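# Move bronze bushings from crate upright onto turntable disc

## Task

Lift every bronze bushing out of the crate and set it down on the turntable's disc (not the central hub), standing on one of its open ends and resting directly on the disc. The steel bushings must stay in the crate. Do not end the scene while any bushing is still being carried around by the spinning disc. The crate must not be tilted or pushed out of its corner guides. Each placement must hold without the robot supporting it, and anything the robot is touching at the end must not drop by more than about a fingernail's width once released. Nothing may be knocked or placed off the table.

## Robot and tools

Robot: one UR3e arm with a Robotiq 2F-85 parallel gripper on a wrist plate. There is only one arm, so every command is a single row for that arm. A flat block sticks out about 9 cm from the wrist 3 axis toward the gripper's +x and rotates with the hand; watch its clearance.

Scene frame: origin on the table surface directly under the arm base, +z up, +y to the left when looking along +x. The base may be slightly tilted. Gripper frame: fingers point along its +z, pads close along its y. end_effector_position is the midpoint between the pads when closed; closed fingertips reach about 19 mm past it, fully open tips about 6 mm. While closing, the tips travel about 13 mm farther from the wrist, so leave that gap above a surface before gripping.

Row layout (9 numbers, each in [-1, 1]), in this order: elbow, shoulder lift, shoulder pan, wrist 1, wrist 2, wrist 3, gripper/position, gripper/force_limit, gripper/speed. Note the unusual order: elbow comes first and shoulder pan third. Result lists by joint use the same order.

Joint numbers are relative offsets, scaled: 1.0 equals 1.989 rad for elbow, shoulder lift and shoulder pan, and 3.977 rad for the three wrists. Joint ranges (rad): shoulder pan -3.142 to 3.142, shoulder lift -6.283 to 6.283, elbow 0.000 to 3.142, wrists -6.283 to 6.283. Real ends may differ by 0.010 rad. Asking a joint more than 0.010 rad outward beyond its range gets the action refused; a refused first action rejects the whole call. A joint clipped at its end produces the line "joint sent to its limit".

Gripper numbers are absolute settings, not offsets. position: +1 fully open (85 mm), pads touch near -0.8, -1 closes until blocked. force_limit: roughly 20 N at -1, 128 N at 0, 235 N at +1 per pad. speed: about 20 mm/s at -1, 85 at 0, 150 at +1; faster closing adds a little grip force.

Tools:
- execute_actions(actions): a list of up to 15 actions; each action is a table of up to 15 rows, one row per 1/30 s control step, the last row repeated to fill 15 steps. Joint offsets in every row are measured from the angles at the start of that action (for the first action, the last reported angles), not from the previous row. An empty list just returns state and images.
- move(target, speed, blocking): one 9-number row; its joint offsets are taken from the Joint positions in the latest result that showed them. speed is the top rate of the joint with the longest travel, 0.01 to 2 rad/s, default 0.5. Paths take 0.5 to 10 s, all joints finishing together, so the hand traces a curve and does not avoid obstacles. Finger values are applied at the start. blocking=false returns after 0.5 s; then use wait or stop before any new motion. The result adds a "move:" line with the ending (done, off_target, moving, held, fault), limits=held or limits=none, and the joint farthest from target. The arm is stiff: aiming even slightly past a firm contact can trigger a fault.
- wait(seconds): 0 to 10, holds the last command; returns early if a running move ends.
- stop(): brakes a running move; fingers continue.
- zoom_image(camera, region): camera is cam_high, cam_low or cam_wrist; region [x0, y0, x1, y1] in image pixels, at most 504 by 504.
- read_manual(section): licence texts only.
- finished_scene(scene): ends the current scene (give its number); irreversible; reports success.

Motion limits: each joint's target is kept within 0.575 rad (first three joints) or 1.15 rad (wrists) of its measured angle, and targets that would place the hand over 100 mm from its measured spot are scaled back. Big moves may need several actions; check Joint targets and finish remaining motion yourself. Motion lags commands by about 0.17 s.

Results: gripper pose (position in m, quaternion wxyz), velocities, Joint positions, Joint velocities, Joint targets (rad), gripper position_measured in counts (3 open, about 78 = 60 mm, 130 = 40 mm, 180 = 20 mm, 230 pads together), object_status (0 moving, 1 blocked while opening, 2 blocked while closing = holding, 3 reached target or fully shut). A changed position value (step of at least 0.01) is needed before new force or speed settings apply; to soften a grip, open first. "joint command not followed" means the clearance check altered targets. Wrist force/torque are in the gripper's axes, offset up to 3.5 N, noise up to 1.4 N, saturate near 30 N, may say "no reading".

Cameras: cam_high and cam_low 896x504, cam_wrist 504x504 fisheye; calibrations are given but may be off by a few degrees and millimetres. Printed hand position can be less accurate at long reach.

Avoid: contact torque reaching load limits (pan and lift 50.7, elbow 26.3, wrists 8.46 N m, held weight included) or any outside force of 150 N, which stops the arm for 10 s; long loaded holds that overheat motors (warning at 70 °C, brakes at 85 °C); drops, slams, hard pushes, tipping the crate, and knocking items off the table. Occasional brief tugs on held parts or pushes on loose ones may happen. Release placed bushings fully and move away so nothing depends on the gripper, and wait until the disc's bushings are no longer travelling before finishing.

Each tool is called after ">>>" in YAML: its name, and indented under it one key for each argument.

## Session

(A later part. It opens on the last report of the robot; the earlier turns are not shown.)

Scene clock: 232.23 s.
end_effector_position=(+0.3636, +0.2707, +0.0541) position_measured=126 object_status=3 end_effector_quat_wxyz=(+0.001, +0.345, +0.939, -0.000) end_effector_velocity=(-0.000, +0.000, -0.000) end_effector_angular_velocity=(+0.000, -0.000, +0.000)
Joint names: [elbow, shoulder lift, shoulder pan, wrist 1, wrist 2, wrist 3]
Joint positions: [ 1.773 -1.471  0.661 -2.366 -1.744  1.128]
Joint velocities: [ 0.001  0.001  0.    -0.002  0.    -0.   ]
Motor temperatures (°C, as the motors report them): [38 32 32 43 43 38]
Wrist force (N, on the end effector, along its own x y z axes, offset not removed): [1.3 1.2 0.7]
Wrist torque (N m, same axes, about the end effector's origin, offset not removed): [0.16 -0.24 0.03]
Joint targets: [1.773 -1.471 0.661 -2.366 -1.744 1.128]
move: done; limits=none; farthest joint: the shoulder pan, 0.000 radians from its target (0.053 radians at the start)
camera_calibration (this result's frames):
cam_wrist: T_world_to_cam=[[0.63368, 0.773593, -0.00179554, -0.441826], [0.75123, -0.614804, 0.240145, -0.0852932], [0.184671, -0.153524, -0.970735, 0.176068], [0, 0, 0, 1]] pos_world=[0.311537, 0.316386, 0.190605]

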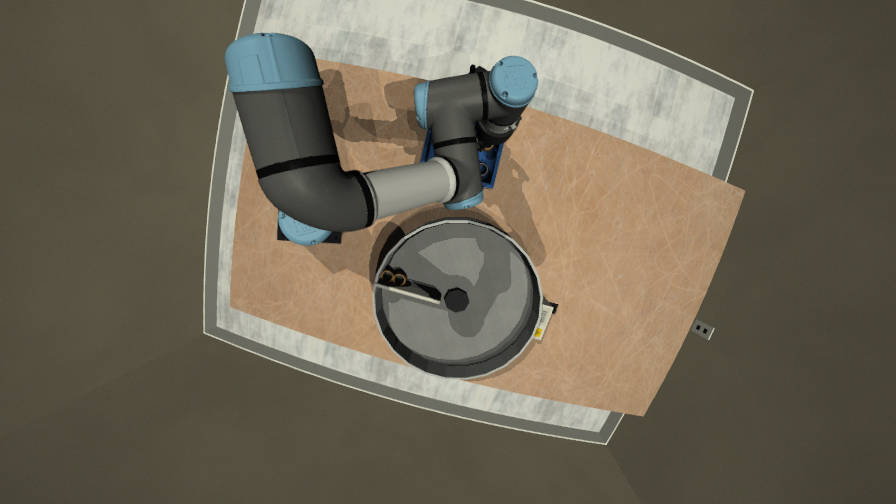

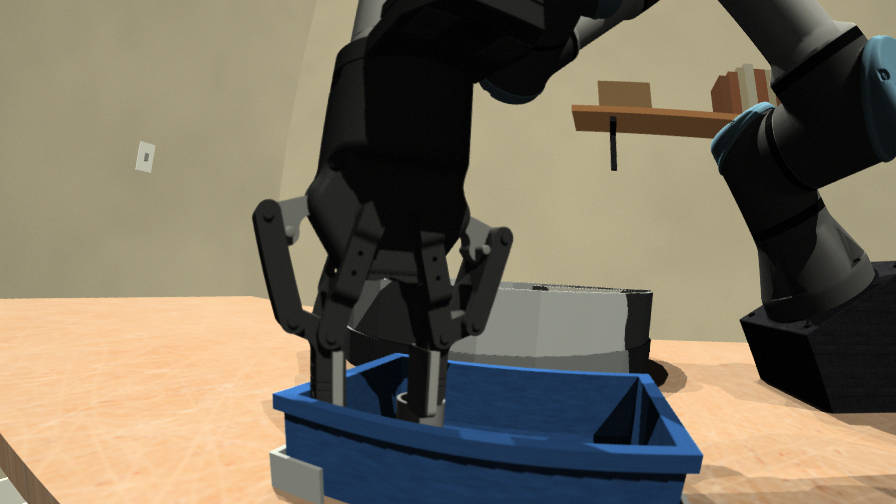

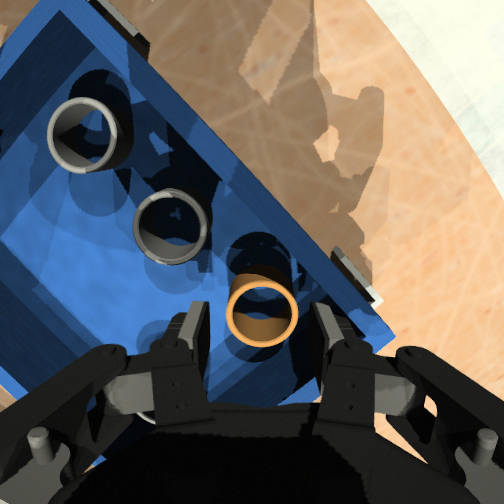

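>>> move:
  target: [0.0208,0.0236,-0.006,-0.0224,0.0017,-0.003,0.03,-0.5,0]
  speed: 0.15

Scene clock: 238.70 s.
end_effector_position=(+0.3603, +0.2693, +0.0340) position_measured=126 object_status=3 end_effector_quat_wxyz=(-0.000, +0.344, +0.939, -0.000) end_effector_velocity=(+0.000, -0.000, -0.001) end_effector_angular_velocity=(-0.000, -0.001, -0.001)
Joint names: [elbow, shoulder lift, shoulder pan, wrist 1, wrist 2, wrist 3]
Joint positions: [ 1.814 -1.424  0.65  -2.454 -1.737  1.116]
Joint velocities: [ 0.     0.002 -0.001 -0.003  0.    -0.   ]
Motor temperatures (°C, as the motors report them): [38 32 32 43 43 38]
Wrist force (N, on the end effector, along its own x y z axes, offset not removed): [0.2 0.9 0.2]
Wrist torque (N m, same axes, about the end effector's origin, offset not removed): [0.13 -0.05 0.02]
Joint targets: [1.814 -1.424 0.650 -2.455 -1.737 1.116]
move: done; limits=none; farthest joint: the shoulder pan, 0.001 radians from its target (0.012 radians at the start)
camera_calibration (this result's frames):
cam_wrist: T_world_to_cam=[[0.632566, 0.774504, -0.00217231, -0.438545], [0.752434, -0.613871, 0.238759, -0.0795182], [0.183586, -0.152665, -0.971076, 0.157091], [0, 0, 0, 1]] pos_world=[0.308401, 0.314823, 0.17058]

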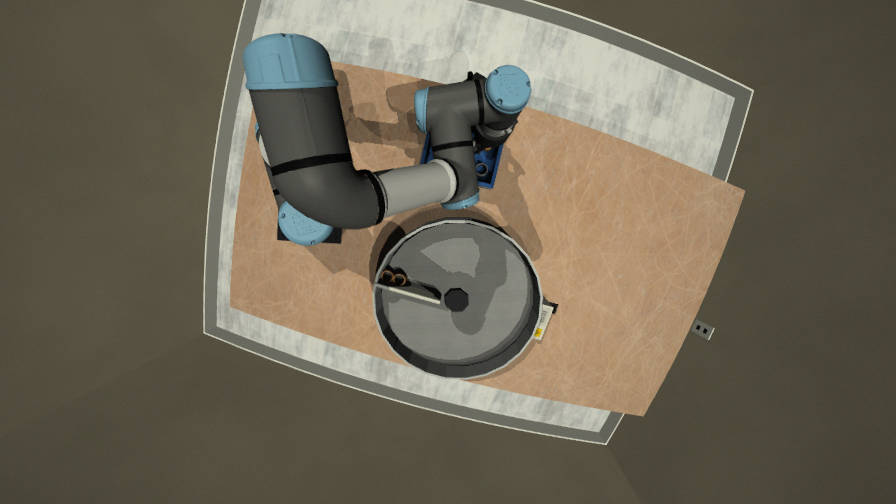

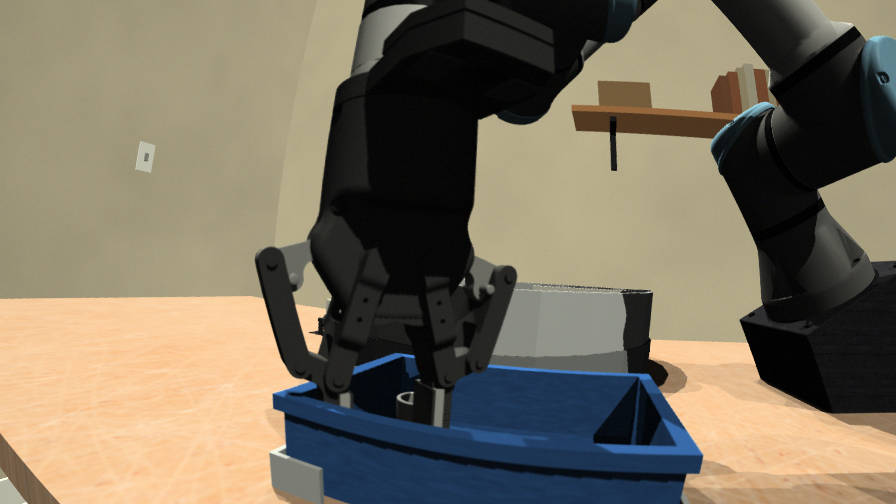

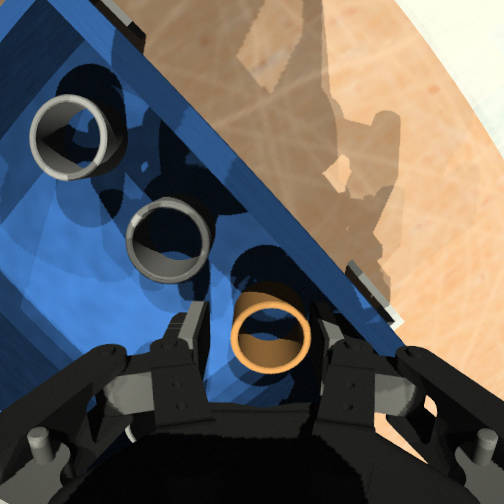

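>>> execute_actions:
  actions:
    - [[0,0,0,0,0,0,-1,-0.2,0]]
    - [[0,0,0,0,0,0,-1,-0.2,0]]

>>> move:
  target: [-0.103,-0.117,0.0327,0.1124,-0.0078,0.0148,-1,-0.2,0]
  speed: 0.4

>>> move:
  target: [-0.1146,-0.0508,-0.6604,0.1192,0.151,-0.082,-1,-0.2,0]
  speed: 0.7

>>> move:
  target: [0.109,0.0608,0.0524,-0.0947,-0.0095,0.0259,-1,-0.2,0]
  speed: 0.3

Scene clock: 244.70 s.
end_effector_position=(+0.3603, +0.2693, +0.0340) position_measured=156 object_status=2 end_effector_quat_wxyz=(-0.000, +0.344, +0.939, -0.000) end_effector_velocity=(+0.001, -0.000, +0.000) end_effector_angular_velocity=(-0.000, -0.001, -0.001)
Joint names: [elbow, shoulder lift, shoulder pan, wrist 1, wrist 2, wrist 3]
Joint positions: [ 1.814 -1.424  0.65  -2.455 -1.737  1.116]
Joint velocities: [-0.001 -0.    -0.001  0.    -0.    -0.   ]
Motor temperatures (°C, as the motors report them): [38 32 32 43 43 38]
Wrist force (N, on the end effector, along its own x y z axes, offset not removed): [1.9 -0.1 -10.6]
Wrist torque (N m, same axes, about the end effector's origin, offset not removed): [0.25 -0.16 0.00]
Joint targets: [1.814 -1.424 0.650 -2.455 -1.737 1.116]
camera_calibration (this result's frames):
cam_wrist: T_world_to_cam=[[0.632567, 0.774503, -0.00211032, -0.438564], [0.752419, -0.61388, 0.238782, -0.0795271], [0.183642, -0.152634, -0.971071, 0.157056], [0, 0, 0, 1]] pos_world=[0.308417, 0.314821, 0.170577]

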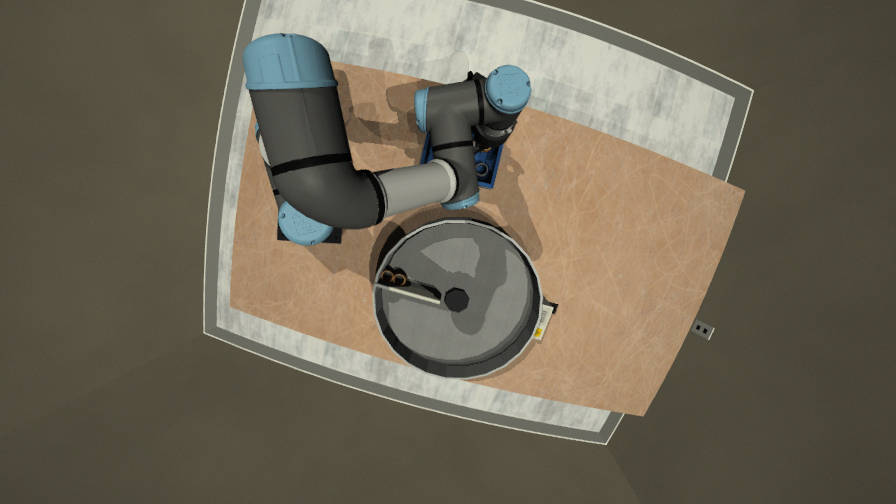

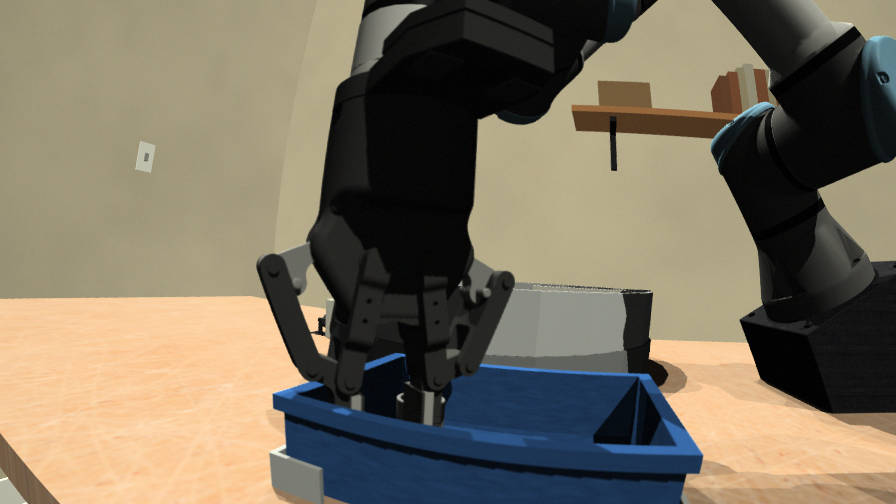

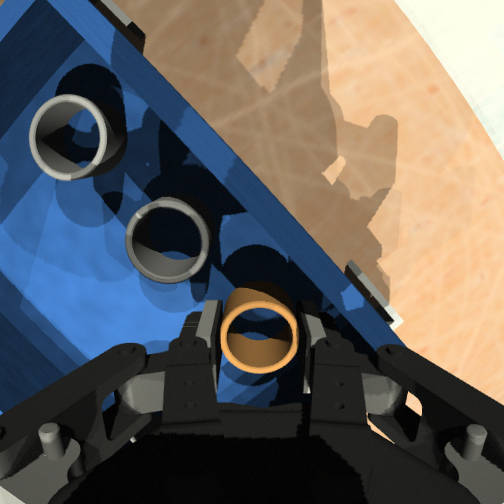

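Scene clock: 246.43 s.
end_effector_position=(+0.3610, +0.2690, +0.1399) position_measured=156 object_status=2 end_effector_quat_wxyz=(+0.000, +0.345, +0.939, +0.000) end_effector_velocity=(-0.001, -0.000, +0.000) end_effector_angular_velocity=(-0.001, +0.001, +0.001)
Joint names: [elbow, shoulder lift, shoulder pan, wrist 1, wrist 2, wrist 3]
Joint positions: [ 1.609 -1.657  0.715 -2.008 -1.768  1.175]
Joint velocities: [ 0.001 -0.002  0.001  0.002 -0.     0.   ]
Motor temperatures (°C, as the motors report them): [38 32 32 43 43 38]
Wrist force (N, on the end effector, along its own x y z axes, offset not removed): [0.4 2.0 1.0]
Wrist torque (N m, same axes, about the end effector's origin, offset not removed): [0.25 -0.08 0.04]
Joint targets: [1.609 -1.657 0.715 -2.007 -1.768 1.175]
move: done; limits=none; farthest joint: the shoulder pan, 0.000 radians from its target (0.065 radians at the start)
camera_calibration (this result's frames):
cam_wrist: T_world_to_cam=[[0.633102, 0.774067, -0.00142845, -0.438655], [0.751741, -0.6144, 0.239578, -0.105222], [0.184572, -0.152751, -0.970876, 0.259435], [0, 0, 0, 1]] pos_world=[0.308929, 0.314529, 0.276461]

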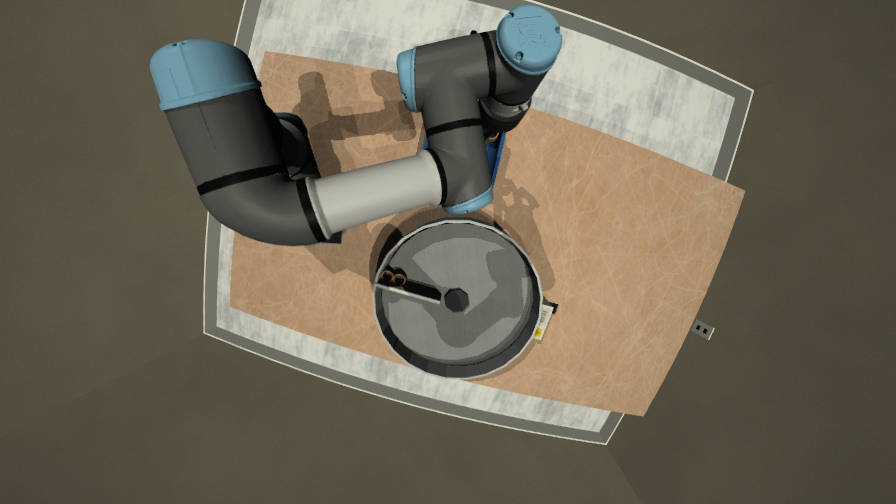

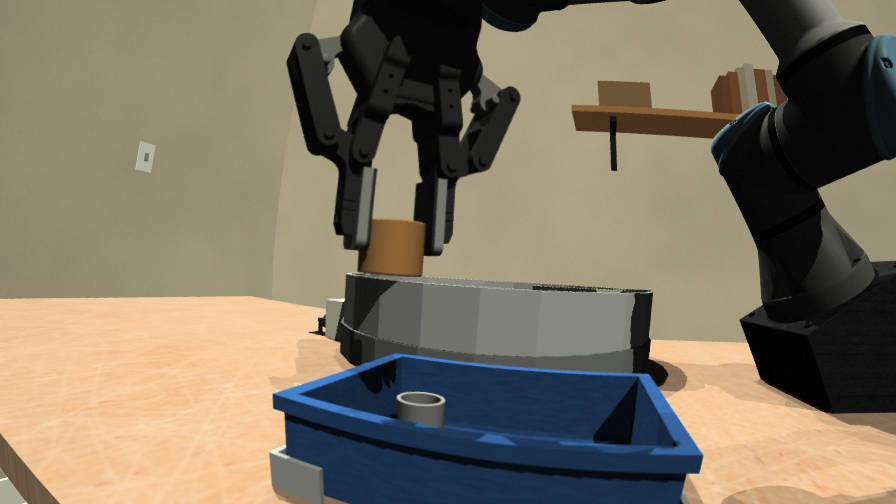

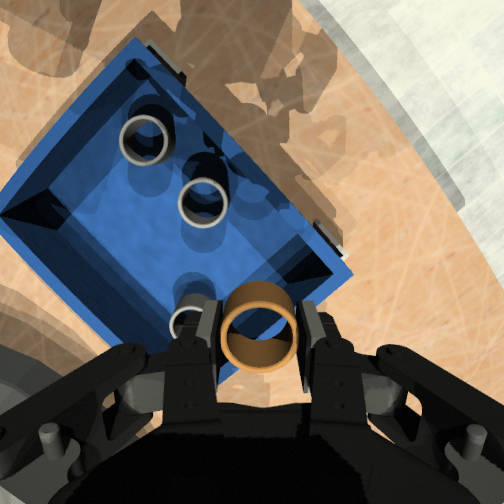

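Scene clock: 249.03 s.
end_effector_position=(+0.4708, -0.0497, +0.1602) position_measured=156 object_status=2 end_effector_quat_wxyz=(+0.001, +0.707, +0.707, +0.001) end_effector_velocity=(+0.000, -0.001, +0.000) end_effector_angular_velocity=(-0.001, -0.001, -0.002)
Joint names: [elbow, shoulder lift, shoulder pan, wrist 1, wrist 2, wrist 3]
Joint positions: [ 1.381 -1.758 -0.599 -1.534 -1.167  0.849]
Joint velocities: [-0.001  0.    -0.003  0.001  0.001 -0.   ]
Motor temperatures (°C, as the motors report them): [38 32 32 43 43 38]
Wrist force (N, on the end effector, along its own x y z axes, offset not removed): [0.6 1.8 0.7]
Wrist torque (N m, same axes, about the end effector's origin, offset not removed): [0.26 -0.11 -0.02]
Joint targets: [1.381 -1.758 -0.599 -1.534 -1.167 0.848]
move: done; limits=none; farthest joint: the shoulder pan, 0.000 radians from its target (1.313 radians at the start)
camera_calibration (this result's frames):
cam_wrist: T_world_to_cam=[[0.999853, 0.0171268, -0.000261291, -0.471916], [0.0166937, -0.970926, 0.238798, -0.0600414], [0.00383614, -0.238767, -0.971069, 0.291067], [0, 0, 0, 1]] pos_world=[0.471732, 0.0192838, 0.29686]

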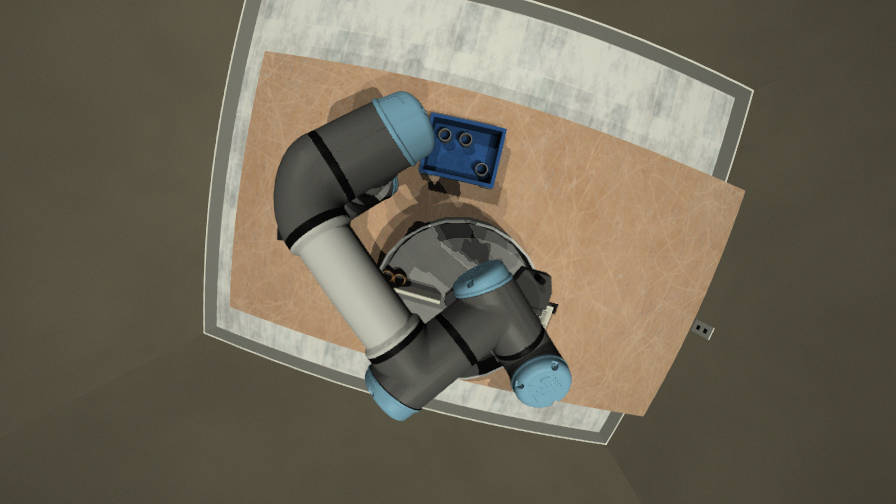

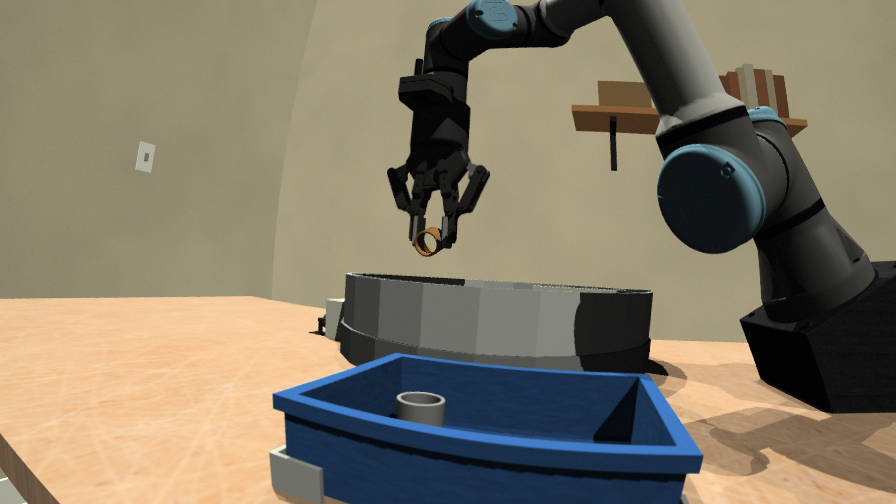

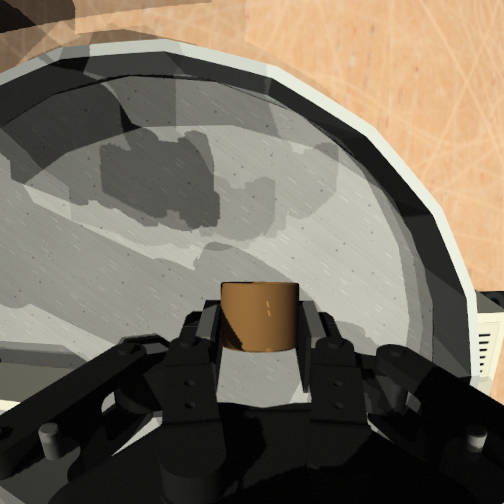

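Scene clock: 250.87 s.
end_effector_position=(+0.4736, -0.0541, +0.0859) position_measured=156 object_status=2 end_effector_quat_wxyz=(+0.000, +0.707, +0.707, +0.000) end_effector_velocity=(+0.000, +0.000, -0.000) end_effector_angular_velocity=(+0.000, -0.000, +0.001)
Joint names: [elbow, shoulder lift, shoulder pan, wrist 1, wrist 2, wrist 3]
Joint positions: [ 1.598 -1.637 -0.494 -1.91  -1.205  0.951]
Joint velocities: [ 0.     0.001  0.001 -0.002 -0.     0.001]
Motor temperatures (°C, as the motors report them): [38 32 32 43 43 38]
Wrist force (N, on the end effector, along its own x y z axes, offset not removed): [0.7 0.9 1.6]
Wrist torque (N m, same axes, about the end effector's origin, offset not removed): [0.12 -0.17 0.03]
Joint targets: [1.598 -1.637 -0.494 -1.910 -1.205 0.952]
move: done; limits=none; farthest joint: the wrist 1, 0.001 radians from its target (0.377 radians at the start)
camera_calibration (this result's frames):
cam_wrist: T_world_to_cam=[[0.999815, 0.0191627, -0.00136953, -0.474411], [0.0189335, -0.970748, 0.239354, -0.0477253], [0.00325721, -0.239336, -0.970931, 0.218087], [0, 0, 0, 1]] pos_world=[0.474517, 0.0149578, 0.222521]

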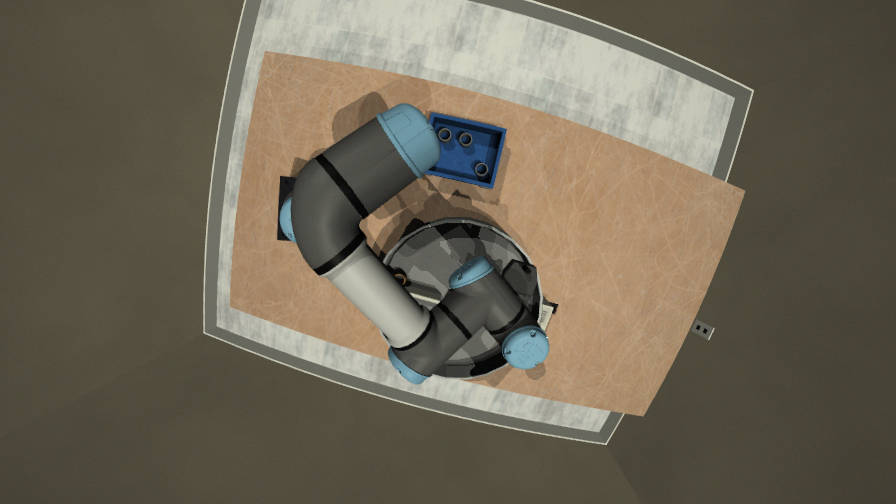

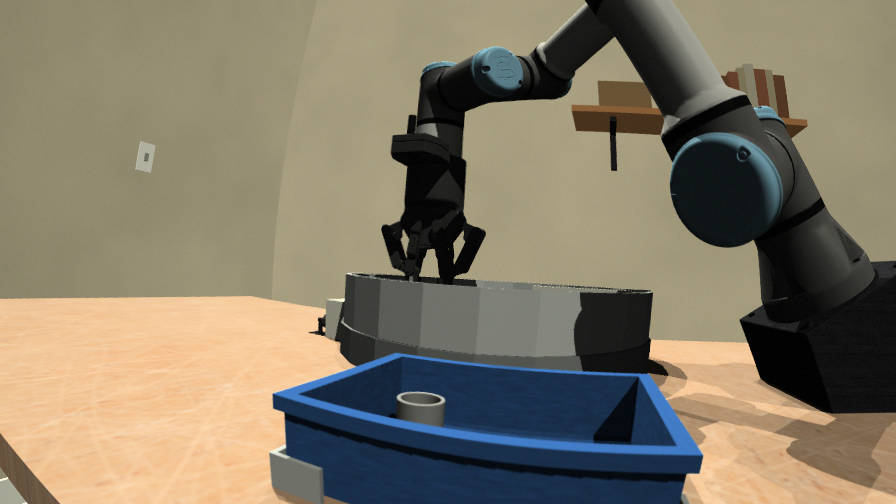

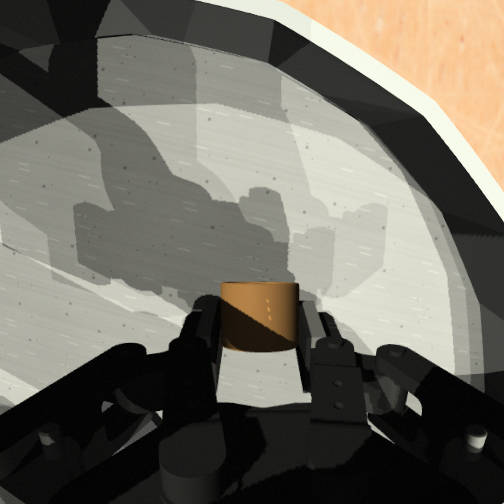

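>>> move:
  target: [-0.109,-0.0608,-0.0524,0.0947,0.0095,-0.0259,-1,-0.2,0]

>>> move:
  target: [0.1175,0.1264,0.372,-0.1733,-0.278,0.1815,-1,-0.2,0]
  speed: 0.4

>>> move:
  target: [0.023,0.0542,0.0056,-0.0368,-0.0016,0,-1,-0.2,0]
  speed: 0.08

Scene clock: 255.67 s.
end_effector_position=(+0.4708, -0.0497, +0.1602) position_measured=156 object_status=2 end_effector_quat_wxyz=(+0.001, +0.707, +0.707, +0.001) end_effector_velocity=(-0.000, -0.000, +0.001) end_effector_angular_velocity=(-0.001, -0.000, -0.001)
Joint names: [elbow, shoulder lift, shoulder pan, wrist 1, wrist 2, wrist 3]
Joint positions: [ 1.381 -1.758 -0.599 -1.534 -1.167  0.849]
Joint velocities: [-0.002 -0.001 -0.002  0.002  0.    -0.   ]
Motor temperatures (°C, as the motors report them): [38 32 32 43 43 38]
Wrist force (N, on the end effector, along its own x y z axes, offset not removed): [0.3 1.8 -0.2]
Wrist torque (N m, same axes, about the end effector's origin, offset not removed): [0.23 -0.07 0.05]
Joint targets: [1.381 -1.758 -0.599 -1.533 -1.167 0.848]
move: done; limits=none; farthest joint: the wrist 3, 0.001 radians from its target (0.104 radians at the start)
camera_calibration (this result's frames):
cam_wrist: T_world_to_cam=[[0.999853, 0.0171256, -0.000262633, -0.471915], [0.0166928, -0.970926, 0.238797, -0.0600413], [0.00383454, -0.238767, -0.971069, 0.291066], [0, 0, 0, 1]] pos_world=[0.471732, 0.019283, 0.296859]

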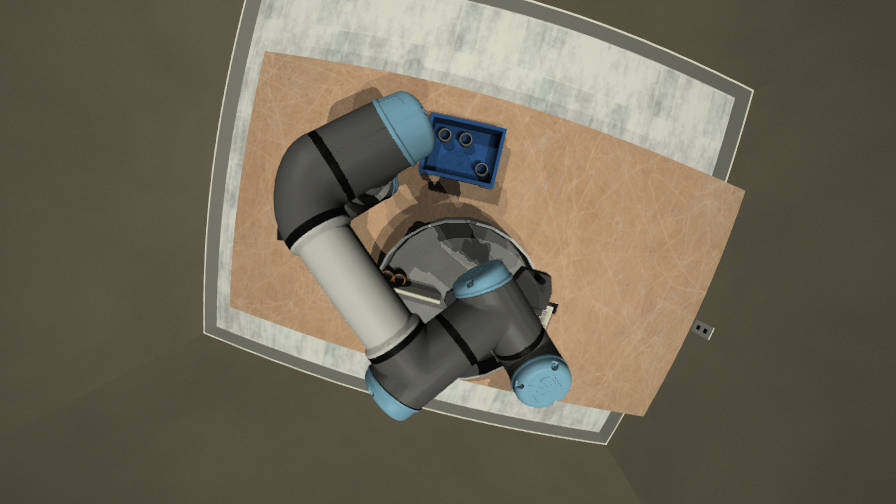

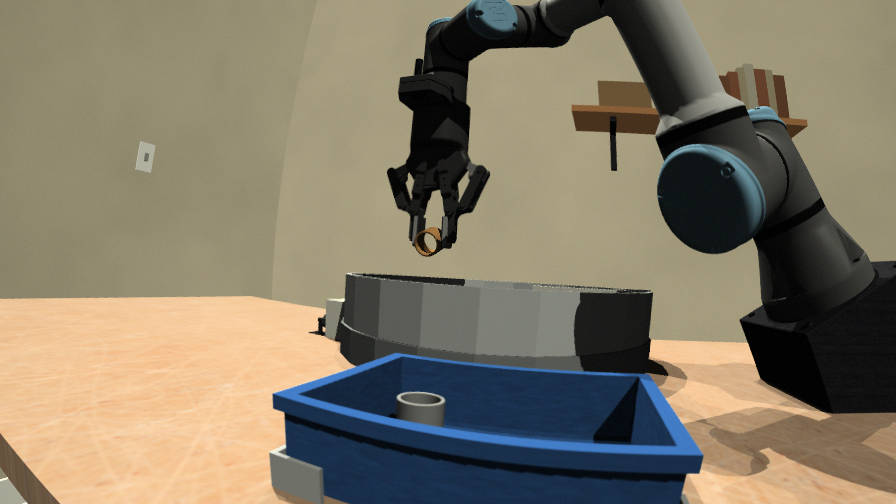

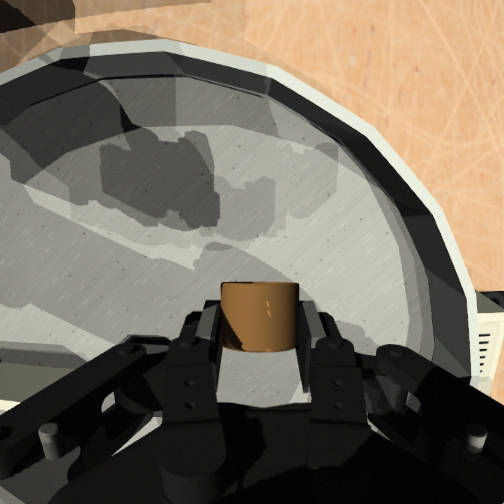

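Scene clock: 259.07 s.
end_effector_position=(+0.4708, -0.0505, +0.1300) position_measured=156 object_status=2 end_effector_quat_wxyz=(+0.277, +0.667, +0.640, -0.265) end_effector_velocity=(-0.000, -0.000, -0.000) end_effector_angular_velocity=(-0.001, -0.001, -0.000)
Joint names: [elbow, shoulder lift, shoulder pan, wrist 1, wrist 2, wrist 3]
Joint positions: [ 1.615 -1.507  0.141 -2.223 -2.273  1.57 ]
Joint velocities: [ 0.001  0.001  0.001 -0.001 -0.002  0.001]
Motor temperatures (°C, as the motors report them): [38 32 32 43 43 38]
Wrist force (N, on the end effector, along its own x y z axes, offset not removed): [0.7 1.1 0.0]
Wrist torque (N m, same axes, about the end effector's origin, offset not removed): [0.13 -0.06 0.03]
Joint targets: [1.615 -1.507 0.141 -2.223 -2.273 1.570]
move: done; limits=none; farthest joint: the wrist 3, 0.001 radians from its target (0.722 radians at the start)
camera_calibration (this result's frames):
cam_wrist: T_world_to_cam=[[0.999725, -0.0174507, 0.0156958, -0.47569], [-0.0224586, -0.516958, 0.855716, -0.092381], [-0.0068188, -0.855833, -0.517207, 0.176323], [0, 0, 0, 1]] pos_world=[0.474687, 0.094845, 0.177714]

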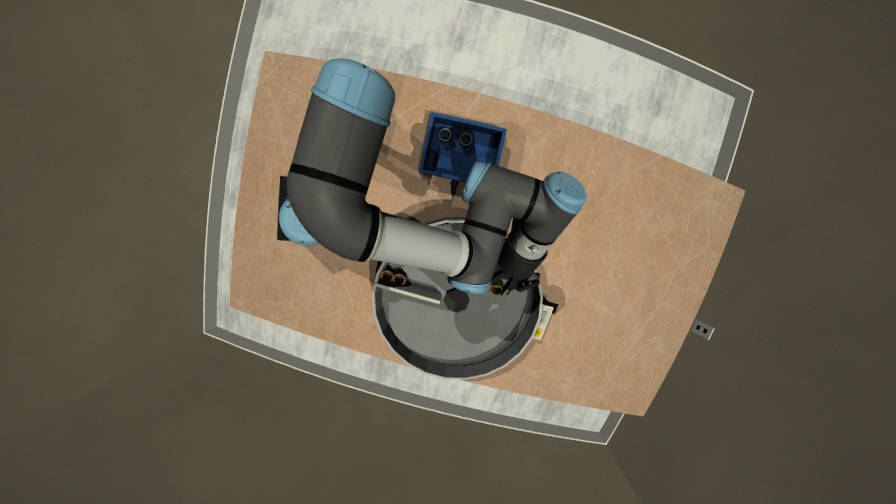

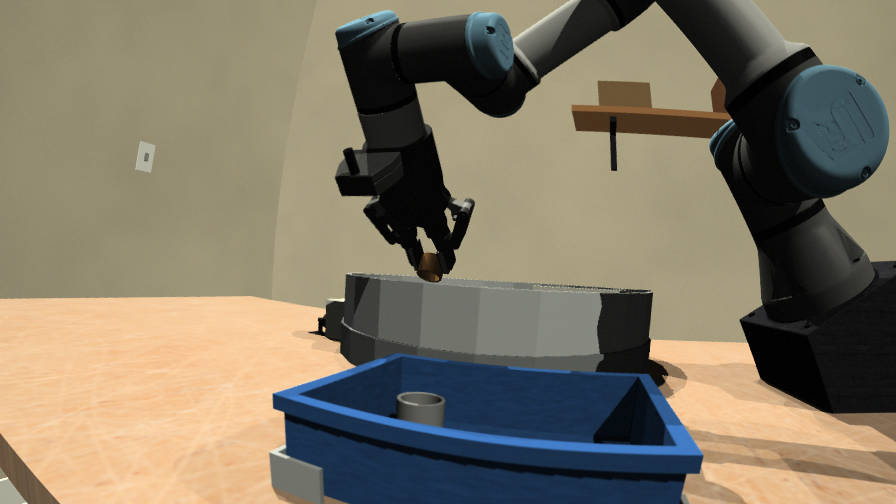

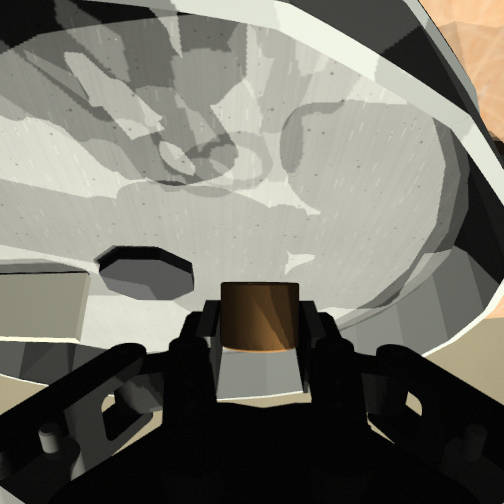

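Scene clock: 261.33 s.
end_effector_position=(+0.4699, -0.0504, +0.0896) position_measured=156 object_status=2 end_effector_quat_wxyz=(+0.275, +0.663, +0.644, -0.266) end_effector_velocity=(-0.000, -0.000, -0.001) end_effector_angular_velocity=(-0.000, +0.001, -0.001)
Joint names: [elbow, shoulder lift, shoulder pan, wrist 1, wrist 2, wrist 3]
Joint positions: [ 1.661 -1.399  0.152 -2.369 -2.279  1.57 ]
Joint velocities: [ 0.001  0.002 -0.001 -0.002  0.     0.   ]
Motor temperatures (°C, as the motors report them): [38 32 32 43 43 38]
Wrist force (N, on the end effector, along its own x y z axes, offset not removed): [0.9 1.2 0.9]
Wrist torque (N m, same axes, about the end effector's origin, offset not removed): [0.18 -0.10 0.02]
Joint targets: [1.661 -1.399 0.152 -2.369 -2.279 1.570]
move: done; limits=none; farthest joint: the shoulder pan, 0.000 radians from its target (0.011 radians at the start)
camera_calibration (this result's frames):
cam_wrist: T_world_to_cam=[[0.999933, -0.00853242, 0.00779839, -0.473078], [-0.0110849, -0.516528, 0.856198, -0.0631537], [-0.00327736, -0.856228, -0.516588, 0.153777], [0, 0, 0, 1]] pos_world=[0.472851, 0.0950111, 0.137201]

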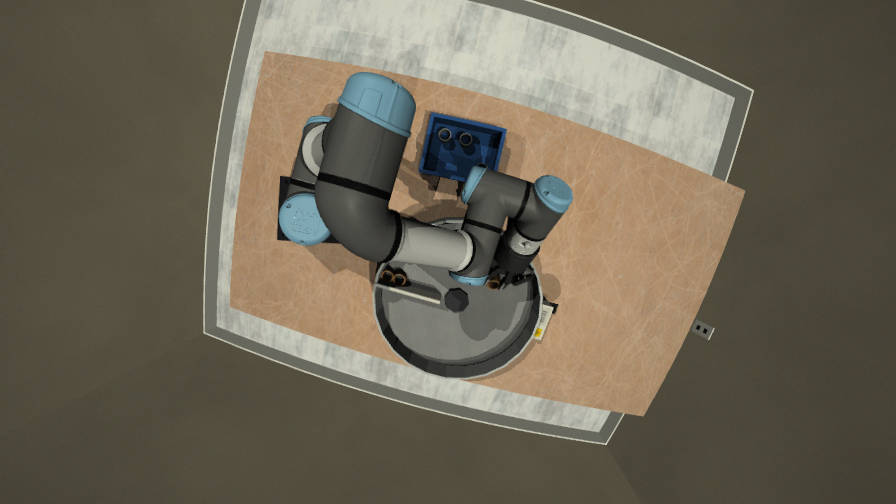

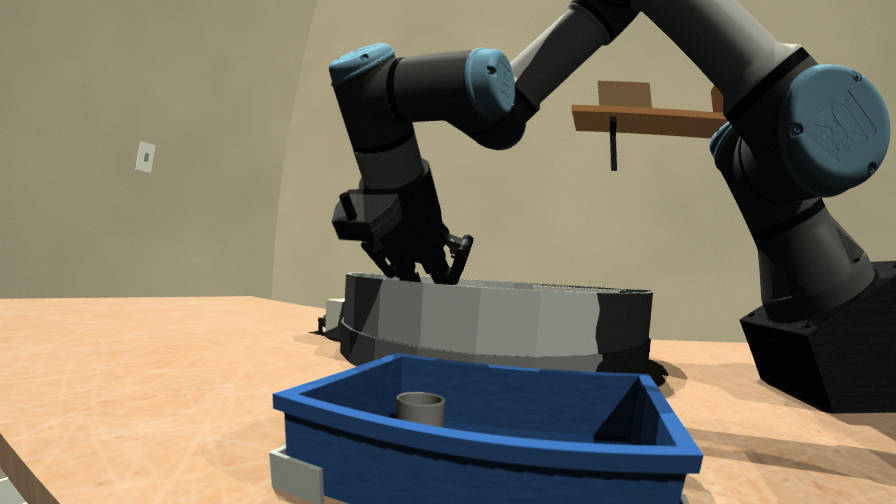

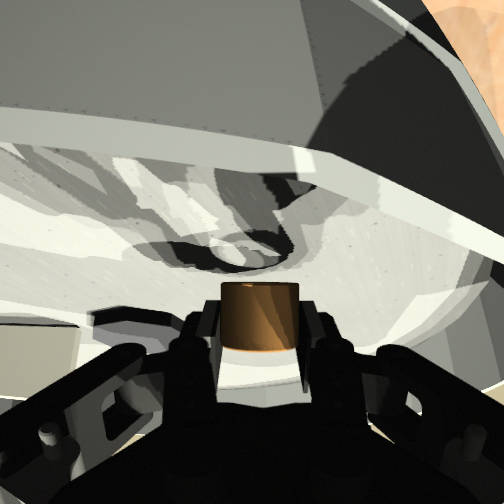

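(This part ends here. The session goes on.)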